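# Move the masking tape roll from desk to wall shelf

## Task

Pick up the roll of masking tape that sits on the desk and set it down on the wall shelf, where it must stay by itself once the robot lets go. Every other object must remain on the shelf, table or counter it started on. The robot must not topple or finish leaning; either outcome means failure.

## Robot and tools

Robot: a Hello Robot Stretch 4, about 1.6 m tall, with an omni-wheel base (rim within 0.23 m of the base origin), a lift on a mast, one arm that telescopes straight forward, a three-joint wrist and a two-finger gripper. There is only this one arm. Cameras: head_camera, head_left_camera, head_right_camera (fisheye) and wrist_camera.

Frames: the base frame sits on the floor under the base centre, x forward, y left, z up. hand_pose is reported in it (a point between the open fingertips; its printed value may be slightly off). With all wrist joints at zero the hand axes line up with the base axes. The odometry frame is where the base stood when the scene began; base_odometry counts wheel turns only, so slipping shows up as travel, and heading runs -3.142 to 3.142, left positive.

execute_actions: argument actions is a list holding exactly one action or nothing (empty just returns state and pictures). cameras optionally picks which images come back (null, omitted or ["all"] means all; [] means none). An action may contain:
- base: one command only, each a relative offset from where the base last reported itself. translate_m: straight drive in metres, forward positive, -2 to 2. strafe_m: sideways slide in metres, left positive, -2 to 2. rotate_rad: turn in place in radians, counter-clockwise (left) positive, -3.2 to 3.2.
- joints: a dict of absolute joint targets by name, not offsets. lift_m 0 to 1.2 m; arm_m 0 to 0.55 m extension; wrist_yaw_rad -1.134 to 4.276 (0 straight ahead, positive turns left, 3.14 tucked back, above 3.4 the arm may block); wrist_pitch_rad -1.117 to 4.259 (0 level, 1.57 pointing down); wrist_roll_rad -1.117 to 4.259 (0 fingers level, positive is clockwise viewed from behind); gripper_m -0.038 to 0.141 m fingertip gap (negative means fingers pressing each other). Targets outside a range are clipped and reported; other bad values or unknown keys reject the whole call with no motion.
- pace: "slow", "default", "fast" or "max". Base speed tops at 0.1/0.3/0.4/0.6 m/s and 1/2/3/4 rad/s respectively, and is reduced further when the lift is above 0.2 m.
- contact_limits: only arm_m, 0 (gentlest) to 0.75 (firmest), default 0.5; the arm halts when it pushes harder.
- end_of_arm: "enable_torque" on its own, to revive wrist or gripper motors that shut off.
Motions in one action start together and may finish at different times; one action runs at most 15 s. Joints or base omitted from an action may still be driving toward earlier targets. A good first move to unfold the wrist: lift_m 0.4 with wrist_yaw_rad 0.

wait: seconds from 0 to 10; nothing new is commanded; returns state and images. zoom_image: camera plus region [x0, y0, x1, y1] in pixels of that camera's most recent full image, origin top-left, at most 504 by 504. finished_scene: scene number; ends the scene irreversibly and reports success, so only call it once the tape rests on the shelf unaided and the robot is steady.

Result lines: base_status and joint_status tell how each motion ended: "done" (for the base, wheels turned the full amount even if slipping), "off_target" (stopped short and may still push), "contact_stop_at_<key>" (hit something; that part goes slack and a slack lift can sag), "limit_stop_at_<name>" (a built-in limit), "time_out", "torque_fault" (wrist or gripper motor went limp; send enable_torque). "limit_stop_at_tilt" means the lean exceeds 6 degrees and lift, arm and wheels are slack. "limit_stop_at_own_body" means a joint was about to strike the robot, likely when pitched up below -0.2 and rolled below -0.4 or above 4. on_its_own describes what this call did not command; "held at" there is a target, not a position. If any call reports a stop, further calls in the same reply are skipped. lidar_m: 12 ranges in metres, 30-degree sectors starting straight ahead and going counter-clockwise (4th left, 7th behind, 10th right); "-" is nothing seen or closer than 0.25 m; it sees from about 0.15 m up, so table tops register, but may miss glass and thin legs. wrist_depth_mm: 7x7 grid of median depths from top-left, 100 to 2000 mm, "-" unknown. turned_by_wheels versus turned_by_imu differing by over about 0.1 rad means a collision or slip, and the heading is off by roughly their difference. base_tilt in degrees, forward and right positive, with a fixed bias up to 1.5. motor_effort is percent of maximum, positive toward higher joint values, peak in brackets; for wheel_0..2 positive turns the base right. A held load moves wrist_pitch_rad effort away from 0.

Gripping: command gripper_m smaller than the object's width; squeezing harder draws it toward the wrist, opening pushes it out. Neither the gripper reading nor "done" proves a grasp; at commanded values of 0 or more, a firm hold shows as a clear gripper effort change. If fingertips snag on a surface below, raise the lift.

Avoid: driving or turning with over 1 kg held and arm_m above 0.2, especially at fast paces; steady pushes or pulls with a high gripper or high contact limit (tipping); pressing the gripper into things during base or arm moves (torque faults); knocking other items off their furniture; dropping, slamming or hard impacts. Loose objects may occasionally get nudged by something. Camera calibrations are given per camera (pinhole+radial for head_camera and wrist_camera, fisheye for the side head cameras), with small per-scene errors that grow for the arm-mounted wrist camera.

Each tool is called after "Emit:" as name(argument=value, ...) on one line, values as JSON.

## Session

Emit:
execute_actions(actions=[{"joints":{"lift_m":0.9,"wrist_yaw_rad":0,"wrist_pitch_rad":0.7,"gripper_m":0.12}}])

Scene clock: 1.53 s.
base_odometry: x=+0.000 y=+0.000 heading=+0.000 (m, m, rad; odometry frame)
turned_by_wheels: +0.000 (rad since the last result)
turned_by_imu: +0.000 (rad since the last result)
base_tilt: forward=+0.0 right=-0.2 (deg)
lidar_m: 2.57 2.54 2.15 1.46 1.44 1.88 1.10 1.10 1.23 2.01 1.97 2.16
base_status: not commanded
joint_positions: lift_m=+0.197 arm_m=+0.002 wrist_yaw_rad=+2.587 wrist_pitch_rad=+0.475 wrist_roll_rad=-0.010 gripper_m=+0.120
joint_status: lift_m limit_stop_at_own_body (moved +0.024 of +0.727); wrist_yaw_rad limit_stop_at_own_body (moved -0.488 of -3.075); wrist_pitch_rad limit_stop_at_own_body (moved +0.491 of +0.716); the others done
on_its_own: wrist_yaw_rad is held at +2.587, not at your +0.000, since a limit_stop_at_own_body; wrist_pitch_rad is held at +0.474, not at your +0.700, since a limit_stop_at_own_body; lift_m is slack since a limit_stop_at_own_body (your +0.900 is given up); arm_m is slack since a limit_stop_at_own_body
motor_effort: lift_m=+18(24) arm_m=+0(1) wrist_yaw_rad=+1(7) wrist_pitch_rad=-4(5) wrist_roll_rad=+0(0) gripper_m=+1(3) wheel_0=+0(0) wheel_1=+0(0) wheel_2=+0(0) (%)
hand_pose: x=+0.0004 y=+0.2094 z=+0.2427 quat_wxyz=(+0.265, -0.228, +0.060, +0.935) (m; base frame)
wrist_depth_mm: 1661 1921 - - 1708 1464 1308 / 1661 1863 1863 1863 1708 1537 1397 / 1182 1182 1182 1182 1182 1205 1205 / 866 854 854 866 854 854 854 / 661 661 668 668 668 668 668 / 252 252 202 549 544 220 554 / 213 208 215 147 455 452 466
pictures: head_camera, head_left_camera, head_right_camera, wrist_camera
camera_calibration (this result's frames):
wrist_camera: T_world_to_cam=[[0.468361, 0.883516, 0.00604108, -0.173081], [0.379461, -0.194972, -0.904431, 0.320064], [-0.797902, 0.425893, -0.426578, 0.234751], [0, 0, 0, 1]] pos_world=[0.146921, 0.115344, 0.390661]
Images, in order (width x height): head_camera 420x560, head_left_camera 420x672, head_right_camera 420x672, wrist_camera 616x392.

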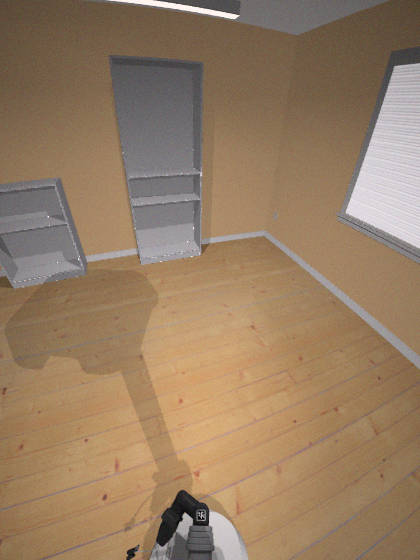

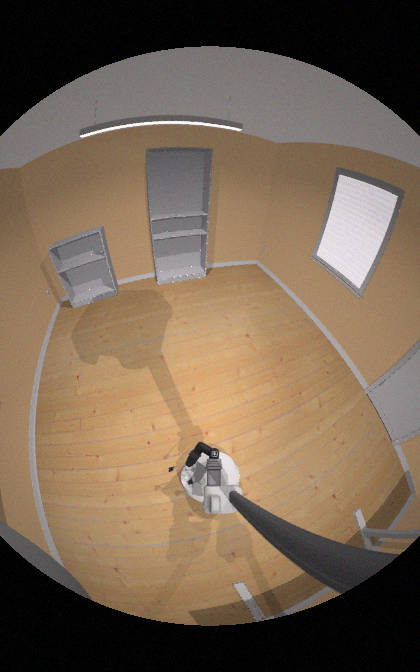

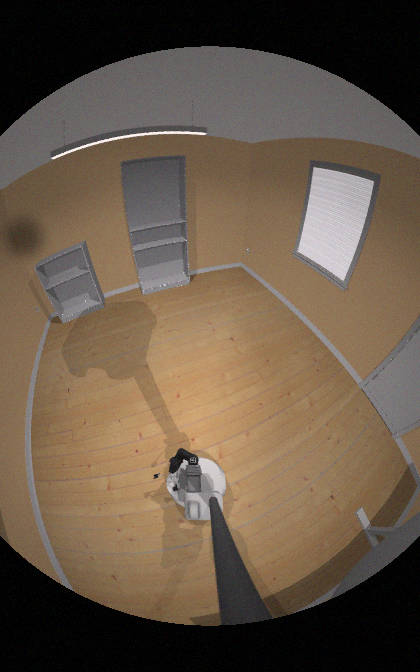

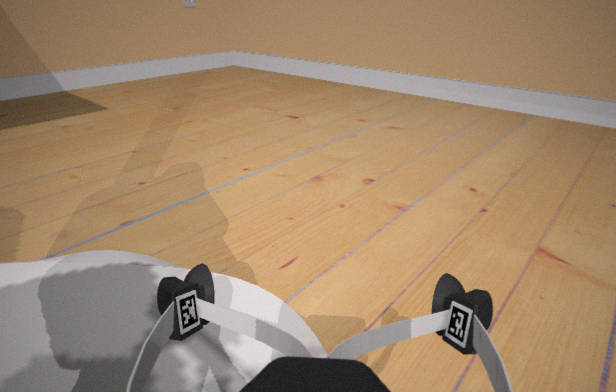

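Emit:
execute_actions(actions=[{"base":{"rotate_rad":-2.7},"joints":{"lift_m":0.9,"wrist_yaw_rad":0}}], cameras=[])

Emit:
execute_actions(actions=[{"joints":{"wrist_pitch_rad":0.7}}])

Scene clock: 7.07 s.
base_odometry: x=+0.000 y=+0.000 heading=-2.700 (m, m, rad; odometry frame)
turned_by_wheels: -2.700 (rad since the last result)
turned_by_imu: -2.656 (rad since the last result)
base_tilt: forward=+0.0 right=-0.2 (deg)
lidar_m: 1.06 1.17 2.05 2.01 2.12 2.65 2.54 2.31 1.51 1.48 1.81 1.09
base_status: done
joint_positions: lift_m=+0.900 arm_m=+0.002 wrist_yaw_rad=+0.000 wrist_pitch_rad=+0.476 wrist_roll_rad=-0.010 gripper_m=+0.120
joint_status: all done
on_its_own: wrist_pitch_rad is held at +0.474, not at your +0.700, since a limit_stop_at_own_body; arm_m is slack since a limit_stop_at_own_body
motor_effort: lift_m=+21(23) arm_m=+0(0) wrist_yaw_rad=+1(2) wrist_pitch_rad=-5(5) wrist_roll_rad=+0(0) gripper_m=+1(1) wheel_0=+2(3) wheel_1=+1(7) wheel_2=+1(6) (%)
hand_pose: x=+0.4289 y=-0.0874 z=+0.9458 quat_wxyz=(+0.972, -0.005, +0.236, +0.001) (m; base frame)
wrist_depth_mm: 1576 1537 1464 1430 1397 1397 1336 / 1308 1618 1618 946 946 1499 1464 / 1808 1756 1708 1661 1661 1576 1618 / - - 1863 1808 1756 1618 1618 / 1756 1863 1756 1808 1756 1808 1708 / 1464 1499 202 1499 1464 220 1499 / 1255 1205 1255 147 1229 1229 1308
pictures: none
No camera images: the call's "cameras" was empty. Leave "cameras" out to get every camera's image.

Scene clock: 7.73 s.
base_odometry: x=+0.000 y=+0.000 heading=-2.700 (m, m, rad; odometry frame)
turned_by_wheels: +0.000 (rad since the last result)
turned_by_imu: +0.000 (rad since the last result)
base_tilt: forward=-0.1 right=-0.2 (deg)
lidar_m: 1.05 1.15 2.02 1.99 2.15 2.67 2.57 2.26 1.51 1.45 1.82 1.09
base_status: not commanded
joint_positions: lift_m=+0.900 arm_m=+0.002 wrist_yaw_rad=+0.000 wrist_pitch_rad=+0.701 wrist_roll_rad=-0.010 gripper_m=+0.120
joint_status: all done
on_its_own: arm_m is slack since a limit_stop_at_own_body
motor_effort: lift_m=+21(21) arm_m=+0(0) wrist_yaw_rad=+1(1) wrist_pitch_rad=-4(3) wrist_roll_rad=+0(0) gripper_m=-3(1) wheel_0=+2(2) wheel_1=+1(1) wheel_2=+1(1) (%)
hand_pose: x=+0.3928 y=-0.0874 z=+0.8918 quat_wxyz=(+0.939, -0.005, +0.344, +0.002) (m; base frame)
wrist_depth_mm: 1661 1618 1576 1537 1499 1464 1430 / 1808 1863 1756 1756 1618 1576 1537 / 1863 1863 1921 1863 1708 1708 1618 / 1618 1576 1661 1618 1576 1576 1661 / 1397 1397 1397 1336 1397 1366 1397 / 1229 1205 202 1205 1205 220 1229 / 1098 1060 1078 147 1078 1060 1078
pictures: head_camera, head_left_camera, head_right_camera, wrist_camera
camera_calibration (this result's frames):
wrist_camera: T_world_to_cam=[[0.066736, -0.997729, -0.00915214, -0.0917096], [-0.617102, -0.0340654, -0.786145, 1.00036], [0.784048, 0.058112, -0.617974, 0.468279], [0, 0, 0, 1]] pos_world=[0.256291, -0.0846363, 1.07497]
Images, in order (width x height): head_camera 420x560, head_left_camera 420x672, head_right_camera 420x672, wrist_camera 616x392.

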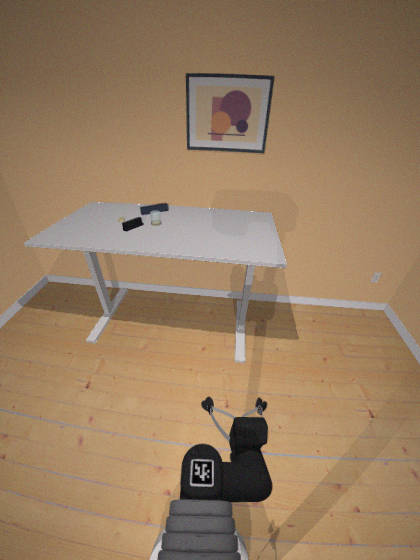

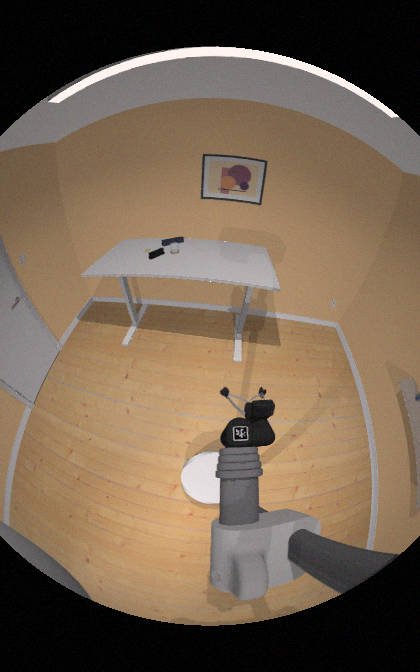

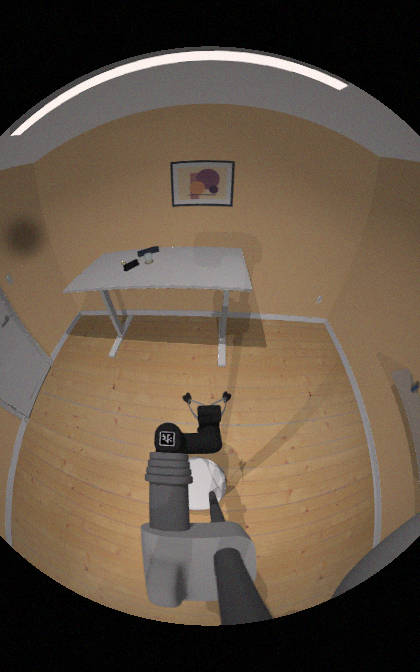

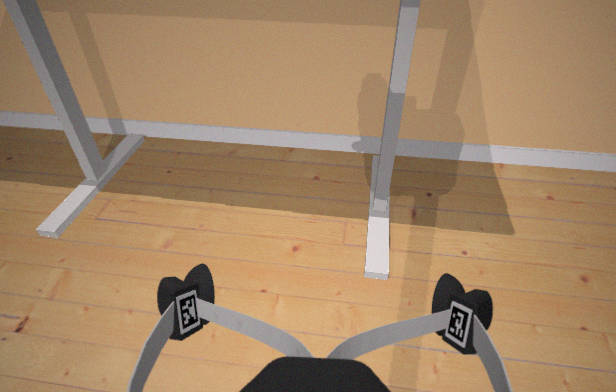

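Emit:
execute_actions(actions=[{"base":{"strafe_m":0.68},"joints":{"lift_m":1.15}}], cameras=[])

Emit:
execute_actions(actions=[{"base":{"translate_m":0.55}}], cameras=["head_camera","wrist_camera"])

Scene clock: 13.97 s.
base_odometry: x=+0.291 y=-0.615 heading=-2.700 (m, m, rad; odometry frame)
turned_by_wheels: +0.000 (rad since the last result)
turned_by_imu: +0.000 (rad since the last result)
base_tilt: forward=+0.0 right=-0.2 (deg)
lidar_m: 1.13 1.24 1.35 1.32 1.43 2.04 2.51 2.83 2.21 2.14 2.55 1.15
base_status: done
joint_positions: lift_m=+1.150 arm_m=+0.002 wrist_yaw_rad=+0.000 wrist_pitch_rad=+0.702 wrist_roll_rad=-0.010 gripper_m=+0.120
joint_status: all done
on_its_own: arm_m is slack since a limit_stop_at_own_body
motor_effort: lift_m=+21(21) arm_m=+0(0) wrist_yaw_rad=+1(1) wrist_pitch_rad=-4(4) wrist_roll_rad=+0(0) gripper_m=+0(2) wheel_0=+1(7) wheel_1=+1(9) wheel_2=+1(3) (%)
hand_pose: x=+0.3927 y=-0.0874 z=+1.1417 quat_wxyz=(+0.939, -0.005, +0.344, +0.002) (m; base frame)
wrist_depth_mm: 1618 1618 1205 1160 1138 1182 1160 / 1708 1808 1464 1756 960 960 904 / 1756 - - 1983 1808 1756 1756 / 1756 - 1983 - - 1863 1863 / 1661 1708 1708 1618 1708 1661 1661 / 1537 1499 202 1499 1464 220 1430 / 1308 1336 1336 147 1281 1281 1336
pictures: none
No camera images: the call's "cameras" was empty. Leave "cameras" out to get every camera's image.

Scene clock: 17.30 s.
base_odometry: x=-0.206 y=-0.850 heading=-2.700 (m, m, rad; odometry frame)
turned_by_wheels: +0.000 (rad since the last result)
turned_by_imu: +0.000 (rad since the last result)
base_tilt: forward=+0.0 right=-0.1 (deg)
lidar_m: 0.58 0.66 1.26 1.26 1.38 2.02 3.38 3.21 2.23 2.19 0.79 0.58
base_status: done
joint_positions: lift_m=+1.150 arm_m=+0.002 wrist_yaw_rad=+0.000 wrist_pitch_rad=+0.702 wrist_roll_rad=-0.010 gripper_m=+0.120
joint_status: not commanded
on_its_own: arm_m is slack since a limit_stop_at_own_body
motor_effort: lift_m=+21(21) arm_m=+0(0) wrist_yaw_rad=+1(2) wrist_pitch_rad=-4(4) wrist_roll_rad=+0(0) gripper_m=-2(1) wheel_0=-1(5) wheel_1=+1(7) wheel_2=+0(9) (%)
hand_pose: x=+0.3927 y=-0.0874 z=+1.1417 quat_wxyz=(+0.939, -0.005, +0.344, +0.002) (m; base frame)
wrist_depth_mm: 1205 1160 1098 1078 1025 1008 991 / 1336 931 878 891 878 866 866 / 1397 707 699 691 668 683 699 / 580 585 585 580 591 580 574 / 1661 1708 1160 1618 525 496 496 / 1499 1537 202 1537 1499 220 1499 / 1308 1308 1308 147 1281 1308 1281
pictures: head_camera, wrist_camera
camera_calibration (this result's frames):
wrist_camera: T_world_to_cam=[[0.0667353, -0.997729, -0.00917001, -0.0893973], [-0.617313, -0.0340665, -0.78598, 1.19675], [0.783882, 0.0581134, -0.618184, 0.623106], [0, 0, 0, 1]] pos_world=[0.256291, -0.0846361, 1.32499]
Images, in order (width x height): head_camera 420x560, wrist_camera 616x392.

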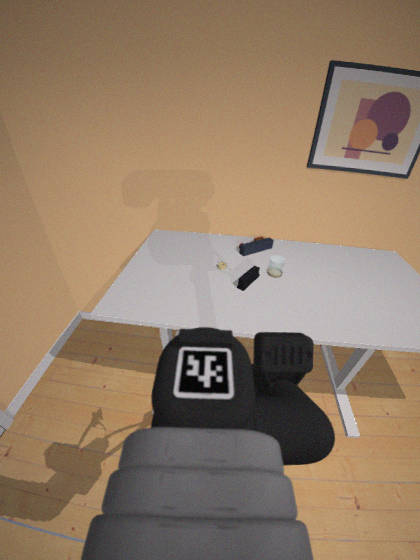

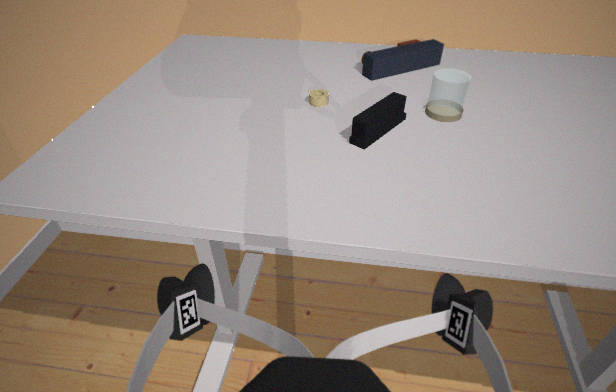

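Emit:
execute_actions(actions=[{"base":{"strafe_m":0.03},"joints":{"gripper_m":0.09}}], cameras=[])

Emit:
execute_actions(actions=[{"base":{"translate_m":0.17},"joints":{"arm_m":0.42,"lift_m":1.09}}], cameras=["wrist_camera"])

Scene clock: 22.67 s.
base_odometry: x=-0.193 y=-0.877 heading=-2.700 (m, m, rad; odometry frame)
turned_by_wheels: +0.000 (rad since the last result)
turned_by_imu: +0.000 (rad since the last result)
base_tilt: forward=-0.1 right=-0.2 (deg)
lidar_m: 0.57 0.64 1.22 1.24 1.36 1.96 3.35 3.26 2.27 2.22 0.79 0.61
base_status: done
joint_positions: lift_m=+1.150 arm_m=+0.002 wrist_yaw_rad=+0.000 wrist_pitch_rad=+0.702 wrist_roll_rad=-0.010 gripper_m=+0.090
joint_status: all done
on_its_own: arm_m is slack since a limit_stop_at_own_body
motor_effort: lift_m=+21(21) arm_m=+0(0) wrist_yaw_rad=+1(1) wrist_pitch_rad=-4(4) wrist_roll_rad=+0(0) gripper_m=-4(1) wheel_0=+0(9) wheel_1=+0(5) wheel_2=-1(1) (%)
hand_pose: x=+0.3927 y=-0.0874 z=+1.1417 quat_wxyz=(+0.939, -0.005, +0.344, +0.002) (m; base frame)
wrist_depth_mm: 1205 1138 1098 1078 1042 1025 1025 / 1366 1229 878 878 866 878 866 / 1397 707 699 699 668 699 691 / 603 585 580 580 580 585 574 / 1618 1708 1205 1661 525 517 496 / 1499 1499 200 1464 1430 1430 1537 / 1366 1308 1308 151 1281 1281 1336
pictures: none
No camera images: the call's "cameras" was empty. Leave "cameras" out to get every camera's image.

Scene clock: 25.00 s.
base_odometry: x=-0.347 y=-0.950 heading=-2.700 (m, m, rad; odometry frame)
turned_by_wheels: +0.000 (rad since the last result)
turned_by_imu: +0.000 (rad since the last result)
base_tilt: forward=+0.0 right=-0.2 (deg)
lidar_m: 0.42 0.45 1.24 1.19 1.31 1.92 3.55 3.29 2.29 2.27 0.58 0.45
base_status: done
joint_positions: lift_m=+1.090 arm_m=+0.419 wrist_yaw_rad=+0.000 wrist_pitch_rad=+0.702 wrist_roll_rad=-0.010 gripper_m=+0.090
joint_status: all done
motor_effort: lift_m=+15(20) arm_m=+7(8) wrist_yaw_rad=+1(2) wrist_pitch_rad=-4(4) wrist_roll_rad=+0(0) gripper_m=-3(1) wheel_0=+0(7) wheel_1=+0(3) wheel_2=+0(9) (%)
hand_pose: x=+0.8100 y=-0.0874 z=+1.0823 quat_wxyz=(+0.939, -0.005, +0.344, +0.002) (m; base frame)
wrist_depth_mm: 591 580 559 539 512 508 492 / 661 627 615 591 569 554 535 / 715 591 585 591 591 580 569 / 492 488 488 492 484 410 459 / 418 418 418 413 415 407 415 / 368 366 200 366 349 355 364 / 325 319 324 152 317 315 322
pictures: wrist_camera
camera_calibration (this result's frames):
wrist_camera: T_world_to_cam=[[0.0669406, -0.997715, -0.00916796, -0.117911], [-0.617283, -0.0341934, -0.785998, 1.40757], [0.783888, 0.0582744, -0.618161, 0.259233], [0, 0, 0, 1]] pos_world=[0.673554, -0.0846189, 1.26552]
Images, in order (width x height): wrist_camera 616x392.

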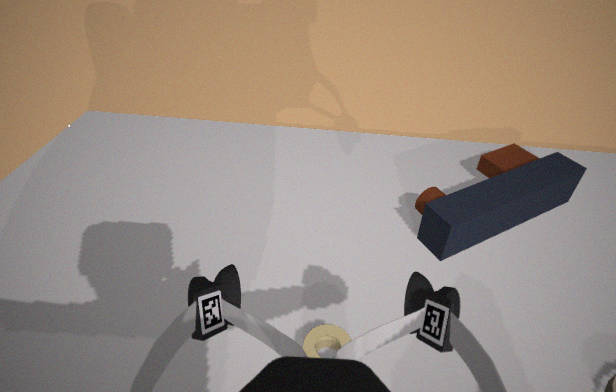

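Emit:
execute_actions(actions=[{"joints":{"arm_m":0.445,"lift_m":0.992}}], cameras=["wrist_camera"])

Scene clock: 29.67 s.
base_odometry: x=-0.347 y=-0.950 heading=-2.700 (m, m, rad; odometry frame)
turned_by_wheels: +0.000 (rad since the last result)
turned_by_imu: +0.000 (rad since the last result)
base_tilt: forward=+0.0 right=-0.2 (deg)
lidar_m: 0.41 0.46 1.24 1.16 1.31 1.91 3.53 3.31 2.28 2.27 0.57 0.46
base_status: not commanded
joint_positions: lift_m=+0.992 arm_m=+0.444 wrist_yaw_rad=+0.000 wrist_pitch_rad=+0.702 wrist_roll_rad=-0.010 gripper_m=+0.090
joint_status: all done
motor_effort: lift_m=+15(16) arm_m=+7(6) wrist_yaw_rad=+1(1) wrist_pitch_rad=-4(4) wrist_roll_rad=+0(0) gripper_m=-1(5) wheel_0=+0(0) wheel_1=-1(1) wheel_2=+0(0) (%)
hand_pose: x=+0.8350 y=-0.0874 z=+0.9843 quat_wxyz=(+0.939, -0.005, +0.344, +0.002) (m; base frame)
wrist_depth_mm: 569 549 530 512 500 488 469 / 521 517 512 512 504 504 500 / 410 407 407 407 404 324 336 / 342 342 340 338 340 325 336 / 294 291 290 291 289 287 287 / 256 254 199 242 224 248 253 / 226 220 225 152 220 218 224
pictures: wrist_camera
camera_calibration (this result's frames):
wrist_camera: T_world_to_cam=[[0.0667807, -0.997725, -0.0091755, -0.120377], [-0.617377, -0.0340951, -0.785928, 1.34597], [0.783828, 0.0581496, -0.618249, 0.179187], [0, 0, 0, 1]] pos_world=[0.698557, -0.0846322, 1.16751]
Images, in order (width x height): wrist_camera 616x392.

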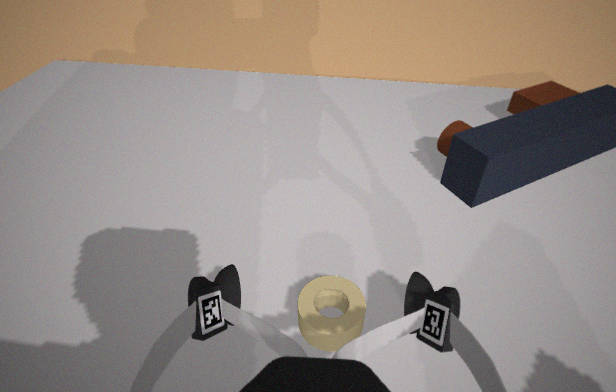

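Emit:
execute_actions(actions=[{"joints":{"arm_m":0.44,"lift_m":0.983}}], cameras=[])

Emit:
execute_actions(actions=[{"joints":{"gripper_m":0.01}}], cameras=["wrist_camera"])

Emit:
execute_actions(actions=[{"joints":{"lift_m":1.1}}], cameras=[])

Emit:
execute_actions(actions=[{"base":{"translate_m":-0.2},"joints":{"arm_m":0.003}}], cameras=[])

Emit:
execute_actions(actions=[{"base":{"rotate_rad":-1.75}}])

Scene clock: 32.97 s.
base_odometry: x=-0.347 y=-0.950 heading=-2.700 (m, m, rad; odometry frame)
turned_by_wheels: +0.000 (rad since the last result)
turned_by_imu: +0.000 (rad since the last result)
base_tilt: forward=+0.0 right=-0.2 (deg)
lidar_m: 0.43 0.47 1.24 1.20 1.32 1.89 3.53 3.29 2.29 2.24 0.53 0.46
base_status: not commanded
joint_positions: lift_m=+0.983 arm_m=+0.441 wrist_yaw_rad=+0.000 wrist_pitch_rad=+0.701 wrist_roll_rad=-0.010 gripper_m=+0.090
joint_status: all done
motor_effort: lift_m=+13(16) arm_m=-7(7) wrist_yaw_rad=+1(2) wrist_pitch_rad=-2(4) wrist_roll_rad=+0(0) gripper_m=-1(0) wheel_0=+0(0) wheel_1=+0(1) wheel_2=+0(0) (%)
hand_pose: x=+0.8325 y=-0.0875 z=+0.9755 quat_wxyz=(+0.939, -0.005, +0.343, +0.002) (m; base frame)
wrist_depth_mm: 574 554 530 512 500 484 473 / 496 496 488 492 496 488 404 / 397 399 394 392 394 312 330 / 329 327 327 324 327 317 324 / 282 281 281 278 279 279 278 / 245 245 200 236 224 239 243 / 218 213 217 152 212 212 215
pictures: none
No camera images: the call's "cameras" was empty. Leave "cameras" out to get every camera's image.

Scene clock: 34.57 s.
base_odometry: x=-0.347 y=-0.950 heading=-2.700 (m, m, rad; odometry frame)
turned_by_wheels: +0.000 (rad since the last result)
turned_by_imu: +0.000 (rad since the last result)
base_tilt: forward=+0.0 right=-0.1 (deg)
lidar_m: 0.42 0.48 1.26 1.19 1.33 1.91 3.53 3.32 2.28 2.27 0.58 0.45
base_status: not commanded
joint_positions: lift_m=+0.983 arm_m=+0.441 wrist_yaw_rad=+0.000 wrist_pitch_rad=+0.702 wrist_roll_rad=-0.010 gripper_m=+0.010
joint_status: all done
motor_effort: lift_m=+14(14) arm_m=-7(7) wrist_yaw_rad=+1(2) wrist_pitch_rad=-4(4) wrist_roll_rad=+0(0) gripper_m=-17(15) wheel_0=+0(0) wheel_1=-1(0) wheel_2=+0(0) (%)
hand_pose: x=+0.8324 y=-0.0875 z=+0.9753 quat_wxyz=(+0.939, -0.005, +0.344, +0.002) (m; base frame)
wrist_depth_mm: 569 554 530 521 500 484 473 / 492 492 492 492 484 492 402 / 392 392 392 389 387 312 332 / 327 329 325 325 324 315 322 / 278 279 277 277 277 276 276 / 245 244 193 215 203 243 242 / 217 207 212 220 208 207 215
pictures: wrist_camera
camera_calibration (this result's frames):
wrist_camera: T_world_to_cam=[[0.0665998, -0.997738, -0.0091619, -0.120192], [-0.617222, -0.033982, -0.786055, 1.33737], [0.783965, 0.058006, -0.618089, 0.175399], [0, 0, 0, 1]] pos_world=[0.695955, -0.0846476, 1.15856]
Images, in order (width x height): wrist_camera 616x392.

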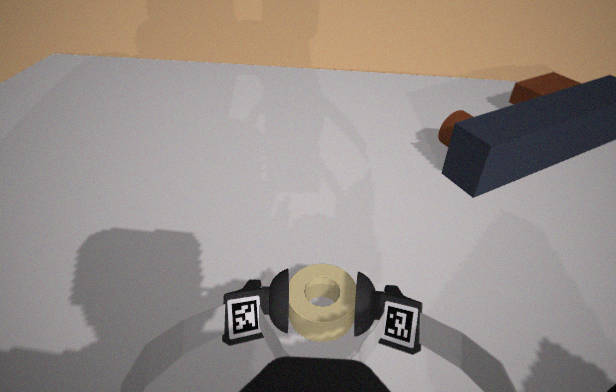

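Scene clock: 36.10 s.
base_odometry: x=-0.347 y=-0.950 heading=-2.700 (m, m, rad; odometry frame)
turned_by_wheels: +0.000 (rad since the last result)
turned_by_imu: +0.000 (rad since the last result)
base_tilt: forward=-0.1 right=-0.3 (deg)
lidar_m: 0.40 0.48 1.25 1.19 1.32 1.93 3.56 3.29 2.31 2.24 0.58 0.44
base_status: not commanded
joint_positions: lift_m=+1.100 arm_m=+0.441 wrist_yaw_rad=+0.000 wrist_pitch_rad=+0.702 wrist_roll_rad=-0.010 gripper_m=+0.010
joint_status: all done
motor_effort: lift_m=+21(22) arm_m=-7(7) wrist_yaw_rad=+2(1) wrist_pitch_rad=-4(5) wrist_roll_rad=+0(0) gripper_m=-17(15) wheel_0=+0(0) wheel_1=-1(0) wheel_2=+0(0) (%)
hand_pose: x=+0.8324 y=-0.0875 z=+1.0917 quat_wxyz=(+0.939, -0.005, +0.344, +0.002) (m; base frame)
wrist_depth_mm: 569 554 535 525 504 488 473 / 627 621 591 569 544 530 512 / 683 603 609 603 585 574 564 / 504 504 500 500 504 477 439 / 433 430 430 430 418 397 427 / 377 375 193 216 203 373 373 / 336 322 327 282 322 320 332
pictures: none
No camera images: the call's "cameras" was empty. Leave "cameras" out to get every camera's image.

Scene clock: 38.47 s.
base_odometry: x=-0.166 y=-0.864 heading=-2.700 (m, m, rad; odometry frame)
turned_by_wheels: +0.000 (rad since the last result)
turned_by_imu: +0.000 (rad since the last result)
base_tilt: forward=+0.0 right=-0.2 (deg)
lidar_m: 0.62 0.68 1.24 1.24 1.34 1.96 3.33 3.26 2.27 2.22 0.82 0.64
base_status: done
joint_positions: lift_m=+1.100 arm_m=+0.004 wrist_yaw_rad=+0.000 wrist_pitch_rad=+0.702 wrist_roll_rad=-0.010 gripper_m=+0.010
joint_status: all done
motor_effort: lift_m=+21(22) arm_m=-7(7) wrist_yaw_rad=+2(0) wrist_pitch_rad=-6(6) wrist_roll_rad=+0(0) gripper_m=-18(16) wheel_0=+0(4) wheel_1=+1(6) wheel_2=+0(8) (%)
hand_pose: x=+0.3953 y=-0.0875 z=+1.0916 quat_wxyz=(+0.939, -0.005, +0.344, +0.002) (m; base frame)
wrist_depth_mm: 1255 1182 1042 1008 931 1008 991 / 1336 768 759 759 723 759 750 / 603 615 615 603 609 609 603 / 1576 1661 544 521 504 500 496 / 1661 1708 1576 1618 1618 1537 1537 / 1464 1464 193 214 204 1430 1430 / 1308 1205 1255 759 1229 1205 1255
pictures: none
No camera images: the call's "cameras" was empty. Leave "cameras" out to get every camera's image.

Scene clock: 41.10 s.
base_odometry: x=-0.166 y=-0.864 heading=+1.834 (m, m, rad; odometry frame)
turned_by_wheels: -1.750 (rad since the last result)
turned_by_imu: -1.721 (rad since the last result)
base_tilt: forward=+0.0 right=-0.1 (deg)
lidar_m: 2.19 0.95 0.67 0.61 0.64 1.34 1.24 1.27 1.69 3.04 3.08 2.36
base_status: done
joint_positions: lift_m=+1.100 arm_m=+0.004 wrist_yaw_rad=+0.000 wrist_pitch_rad=+0.702 wrist_roll_rad=-0.010 gripper_m=+0.010
joint_status: not commanded
motor_effort: lift_m=+20(21) arm_m=-7(7) wrist_yaw_rad=+1(1) wrist_pitch_rad=-5(5) wrist_roll_rad=+0(0) gripper_m=-18(15) wheel_0=+2(9) wheel_1=+0(2) wheel_2=+1(6) (%)
hand_pose: x=+0.3954 y=-0.0874 z=+1.0917 quat_wxyz=(+0.939, -0.005, +0.344, +0.002) (m; base frame)
wrist_depth_mm: - - - - - - - / - - - - - - - / - - - - - - - / 1983 1921 1863 1921 1983 1983 1921 / 1661 1661 1661 1661 1618 1661 1661 / 1464 1430 193 215 203 1430 1464 / 1229 1229 1255 768 1255 1205 1255
pictures: head_camera, head_left_camera, head_right_camera, wrist_camera
camera_calibration (this result's frames):
wrist_camera: T_world_to_cam=[[0.066752, -0.997727, -0.00919005, -0.0900132], [-0.617569, -0.0340801, -0.785778, 1.15896], [0.783679, 0.0581278, -0.61844, 0.590478], [0, 0, 0, 1]] pos_world=[0.258999, -0.0846345, 1.27503]
Images, in order (width x height): head_camera 420x560, head_left_camera 420x672, head_right_camera 420x672, wrist_camera 616x392.

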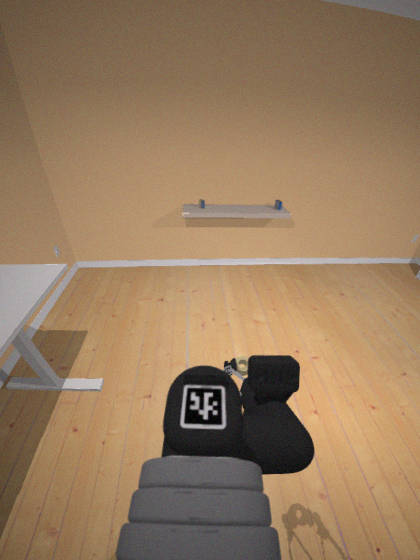

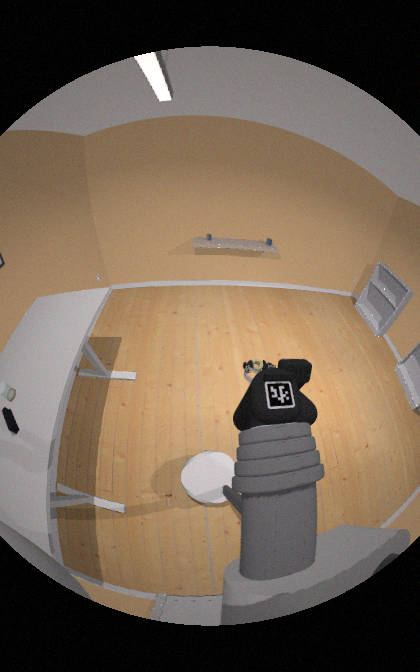

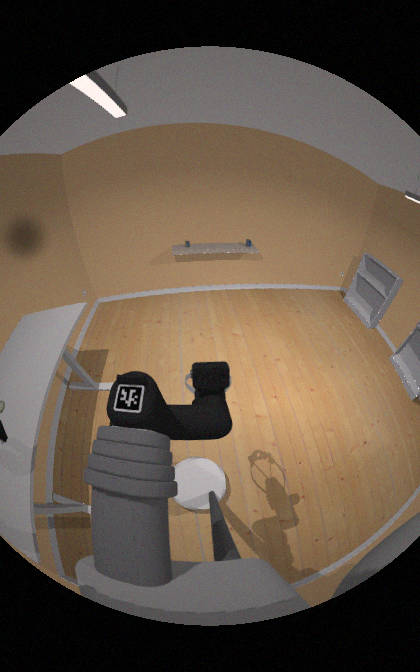

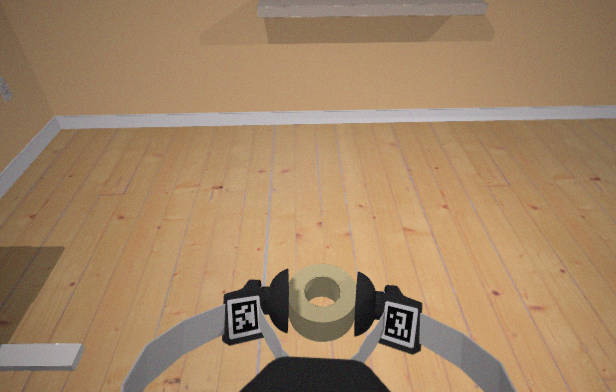

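Emit:
execute_actions(actions=[{"base":{"translate_m":1.55},"joints":{"lift_m":0.88},"pace":"fast"}], cameras=["head_camera","wrist_camera"])

Scene clock: 49.13 s.
base_odometry: x=-0.569 y=+0.632 heading=+1.834 (m, m, rad; odometry frame)
turned_by_wheels: +0.000 (rad since the last result)
turned_by_imu: -0.001 (rad since the last result)
base_tilt: forward=+0.0 right=-0.2 (deg)
lidar_m: 0.63 0.67 1.23 1.53 0.90 1.00 2.81 2.88 3.14 2.88 1.08 0.71
base_status: done
joint_positions: lift_m=+0.880 arm_m=+0.004 wrist_yaw_rad=+0.000 wrist_pitch_rad=+0.702 wrist_roll_rad=-0.010 gripper_m=+0.010
joint_status: all done
motor_effort: lift_m=+15(18) arm_m=-7(7) wrist_yaw_rad=+1(1) wrist_pitch_rad=-5(5) wrist_roll_rad=+0(0) gripper_m=-19(13) wheel_0=-1(4) wheel_1=+0(4) wheel_2=+0(8) (%)
hand_pose: x=+0.3954 y=-0.0874 z=+0.8721 quat_wxyz=(+0.939, -0.005, +0.344, +0.002) (m; base frame)
wrist_depth_mm: 654 647 647 668 661 668 676 / 707 661 627 654 654 661 661 / 778 535 530 525 530 539 544 / 878 878 878 904 904 904 946 / 1008 1008 1008 991 1042 1042 1078 / 1118 1138 193 214 204 1138 1182 / 1078 1025 1042 654 1042 1008 1078
pictures: head_camera, wrist_camera
camera_calibration (this result's frames):
wrist_camera: T_world_to_cam=[[0.0667637, -0.997726, -0.00919399, -0.0920273], [-0.617615, -0.0340877, -0.785742, 0.98636], [0.783642, 0.0581374, -0.618487, 0.454751], [0, 0, 0, 1]] pos_world=[0.258973, -0.0846334, 1.05544]
Images, in order (width x height): head_camera 420x560, wrist_camera 616x392.

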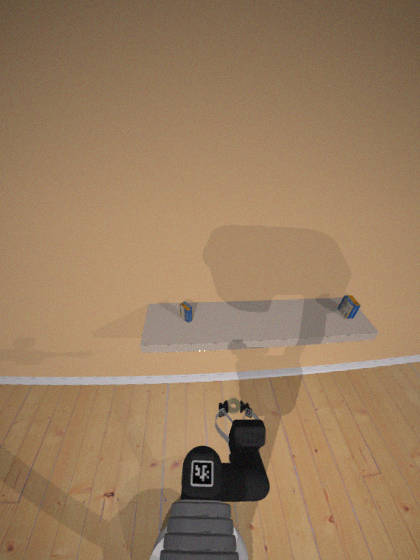

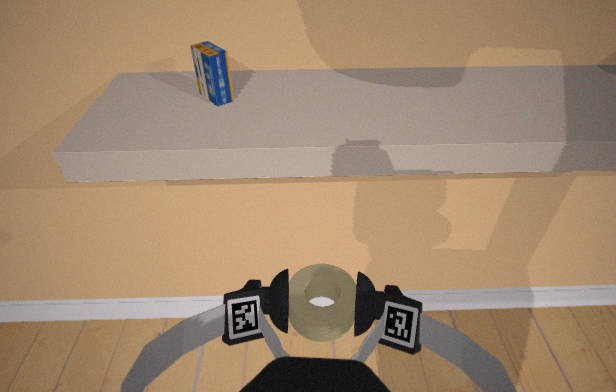

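Emit:
execute_actions(actions=[{"joints":{"arm_m":0.41,"lift_m":0.86}}], cameras=["wrist_camera"])

Scene clock: 53.07 s.
base_odometry: x=-0.569 y=+0.632 heading=+1.834 (m, m, rad; odometry frame)
turned_by_wheels: +0.000 (rad since the last result)
turned_by_imu: +0.000 (rad since the last result)
base_tilt: forward=+0.0 right=-0.2 (deg)
lidar_m: 0.65 0.66 1.20 1.54 0.87 0.98 2.82 2.89 3.11 2.88 1.06 0.71
base_status: not commanded
joint_positions: lift_m=+0.860 arm_m=+0.409 wrist_yaw_rad=+0.000 wrist_pitch_rad=+0.702 wrist_roll_rad=-0.010 gripper_m=+0.010
joint_status: all done
motor_effort: lift_m=+14(15) arm_m=+7(7) wrist_yaw_rad=+1(0) wrist_pitch_rad=-4(5) wrist_roll_rad=+0(0) gripper_m=-14(18) wheel_0=-2(2) wheel_1=+0(0) wheel_2=+0(0) (%)
hand_pose: x=+0.8000 y=-0.0874 z=+0.8522 quat_wxyz=(+0.939, -0.005, +0.344, +0.002) (m; base frame)
wrist_depth_mm: 274 276 277 277 279 283 283 / 301 301 306 307 307 312 314 / 332 334 338 340 343 345 347 / 364 375 377 379 379 377 379 / 254 347 345 345 347 345 343 / 290 296 193 215 204 303 300 / 271 258 263 247 260 256 268
pictures: wrist_camera
camera_calibration (this result's frames):
wrist_camera: T_world_to_cam=[[0.0669214, -0.997716, -0.00917844, -0.119329], [-0.617426, -0.0341839, -0.785886, 1.22059], [0.783777, 0.0582596, -0.618303, 0.125097], [0, 0, 0, 1]] pos_world=[0.663562, -0.0846203, 1.0355]
Images, in order (width x height): wrist_camera 616x392.

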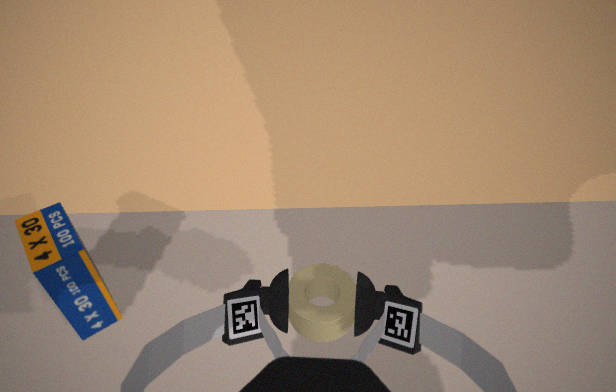

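345→278: 0.05 m.

Emit:
execute_actions(actions=[{"joints":{"lift_m":0.813}}], cameras=[])

Emit:
execute_actions(actions=[{"joints":{"gripper_m":0.075}}], cameras=[])

Emit:
execute_actions(actions=[{"joints":{"lift_m":0.9,"arm_m":0.28}}], cameras=["wrist_camera"])

Scene clock: 55.87 s.
base_odometry: x=-0.569 y=+0.632 heading=+1.834 (m, m, rad; odometry frame)
turned_by_wheels: +0.000 (rad since the last result)
turned_by_imu: +0.000 (rad since the last result)
base_tilt: forward=-0.1 right=-0.1 (deg)
lidar_m: 0.65 0.67 1.21 1.54 0.90 0.99 2.80 2.90 3.13 2.86 1.08 0.72
base_status: not commanded
joint_positions: lift_m=+0.813 arm_m=+0.409 wrist_yaw_rad=+0.000 wrist_pitch_rad=+0.702 wrist_roll_rad=-0.010 gripper_m=+0.010
joint_status: all done
motor_effort: lift_m=+15(14) arm_m=+7(7) wrist_yaw_rad=+0(1) wrist_pitch_rad=-4(4) wrist_roll_rad=+0(0) gripper_m=-17(18) wheel_0=-1(2) wheel_1=+0(0) wheel_2=+0(0) (%)
hand_pose: x=+0.8000 y=-0.0874 z=+0.8052 quat_wxyz=(+0.939, -0.005, +0.344, +0.002) (m; base frame)
wrist_depth_mm: 274 276 278 278 281 283 283 / 301 301 304 306 309 309 312 / 325 336 336 338 342 342 347 / 225 336 336 334 330 330 332 / 238 286 285 286 285 283 285 / 250 250 192 215 204 250 249 / 223 212 218 224 214 211 220
pictures: none
No camera images: the call's "cameras" was empty. Leave "cameras" out to get every camera's image.

Scene clock: 57.30 s.
base_odometry: x=-0.569 y=+0.632 heading=+1.834 (m, m, rad; odometry frame)
turned_by_wheels: +0.000 (rad since the last result)
turned_by_imu: +0.000 (rad since the last result)
base_tilt: forward=-0.1 right=-0.1 (deg)
lidar_m: 0.66 0.70 1.23 1.54 0.91 0.98 2.79 2.90 3.12 2.89 1.06 0.72
base_status: not commanded
joint_positions: lift_m=+0.813 arm_m=+0.409 wrist_yaw_rad=+0.000 wrist_pitch_rad=+0.702 wrist_roll_rad=-0.010 gripper_m=+0.075
joint_status: all done
motor_effort: lift_m=+15(15) arm_m=+7(7) wrist_yaw_rad=+0(0) wrist_pitch_rad=-4(4) wrist_roll_rad=+0(0) gripper_m=-1(13) wheel_0=-2(1) wheel_1=+0(0) wheel_2=+0(0) (%)
hand_pose: x=+0.8000 y=-0.0874 z=+0.8052 quat_wxyz=(+0.939, -0.005, +0.344, +0.002) (m; base frame)
wrist_depth_mm: 274 276 278 279 281 282 283 / 301 304 304 306 307 312 310 / 329 336 338 338 342 345 345 / 226 336 334 334 334 332 330 / 237 286 286 285 286 285 285 / 251 250 202 237 214 249 248 / 223 216 223 152 217 216 221
pictures: none
No camera images: the call's "cameras" was empty. Leave "cameras" out to get every camera's image.

Scene clock: 58.73 s.
base_odometry: x=-0.569 y=+0.632 heading=+1.834 (m, m, rad; odometry frame)
turned_by_wheels: +0.000 (rad since the last result)
turned_by_imu: +0.000 (rad since the last result)
base_tilt: forward=+0.0 right=-0.2 (deg)
lidar_m: 0.66 0.67 1.21 1.53 0.89 0.98 2.81 2.89 3.12 2.87 1.09 0.74
base_status: not commanded
joint_positions: lift_m=+0.900 arm_m=+0.281 wrist_yaw_rad=+0.000 wrist_pitch_rad=+0.702 wrist_roll_rad=-0.010 gripper_m=+0.075
joint_status: all done
motor_effort: lift_m=+21(21) arm_m=-7(9) wrist_yaw_rad=+1(0) wrist_pitch_rad=-6(5) wrist_roll_rad=+0(0) gripper_m=-4(5) wheel_0=-1(1) wheel_1=+0(0) wheel_2=+0(0) (%)
hand_pose: x=+0.6724 y=-0.0874 z=+0.8916 quat_wxyz=(+0.939, -0.005, +0.344, +0.002) (m; base frame)
wrist_depth_mm: 389 394 399 399 402 402 404 / 430 433 436 439 442 445 449 / 473 480 484 488 488 496 492 / 473 439 469 469 466 459 466 / 399 397 399 389 397 397 399 / 349 349 202 347 216 347 347 / 325 320 325 152 324 325 347
pictures: wrist_camera
camera_calibration (this result's frames):
wrist_camera: T_world_to_cam=[[0.0666358, -0.997735, -0.00918636, -0.110295], [-0.617529, -0.0340078, -0.785813, 1.17281], [0.78372, 0.0580361, -0.618396, 0.24957], [0, 0, 0, 1]] pos_world=[0.535998, -0.0846443, 1.07493]
Images, in order (width x height): wrist_camera 616x392.

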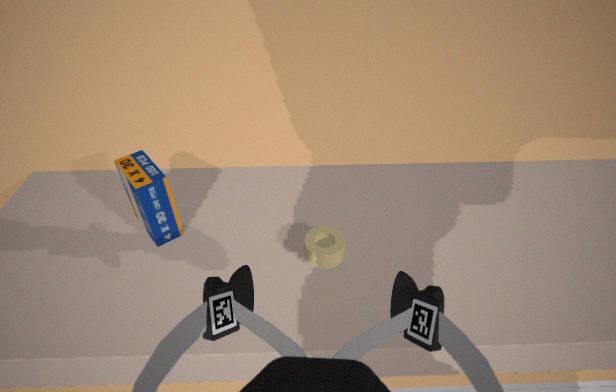

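Emit:
finished_scene(scene=2)

The scene is finished: the task was done.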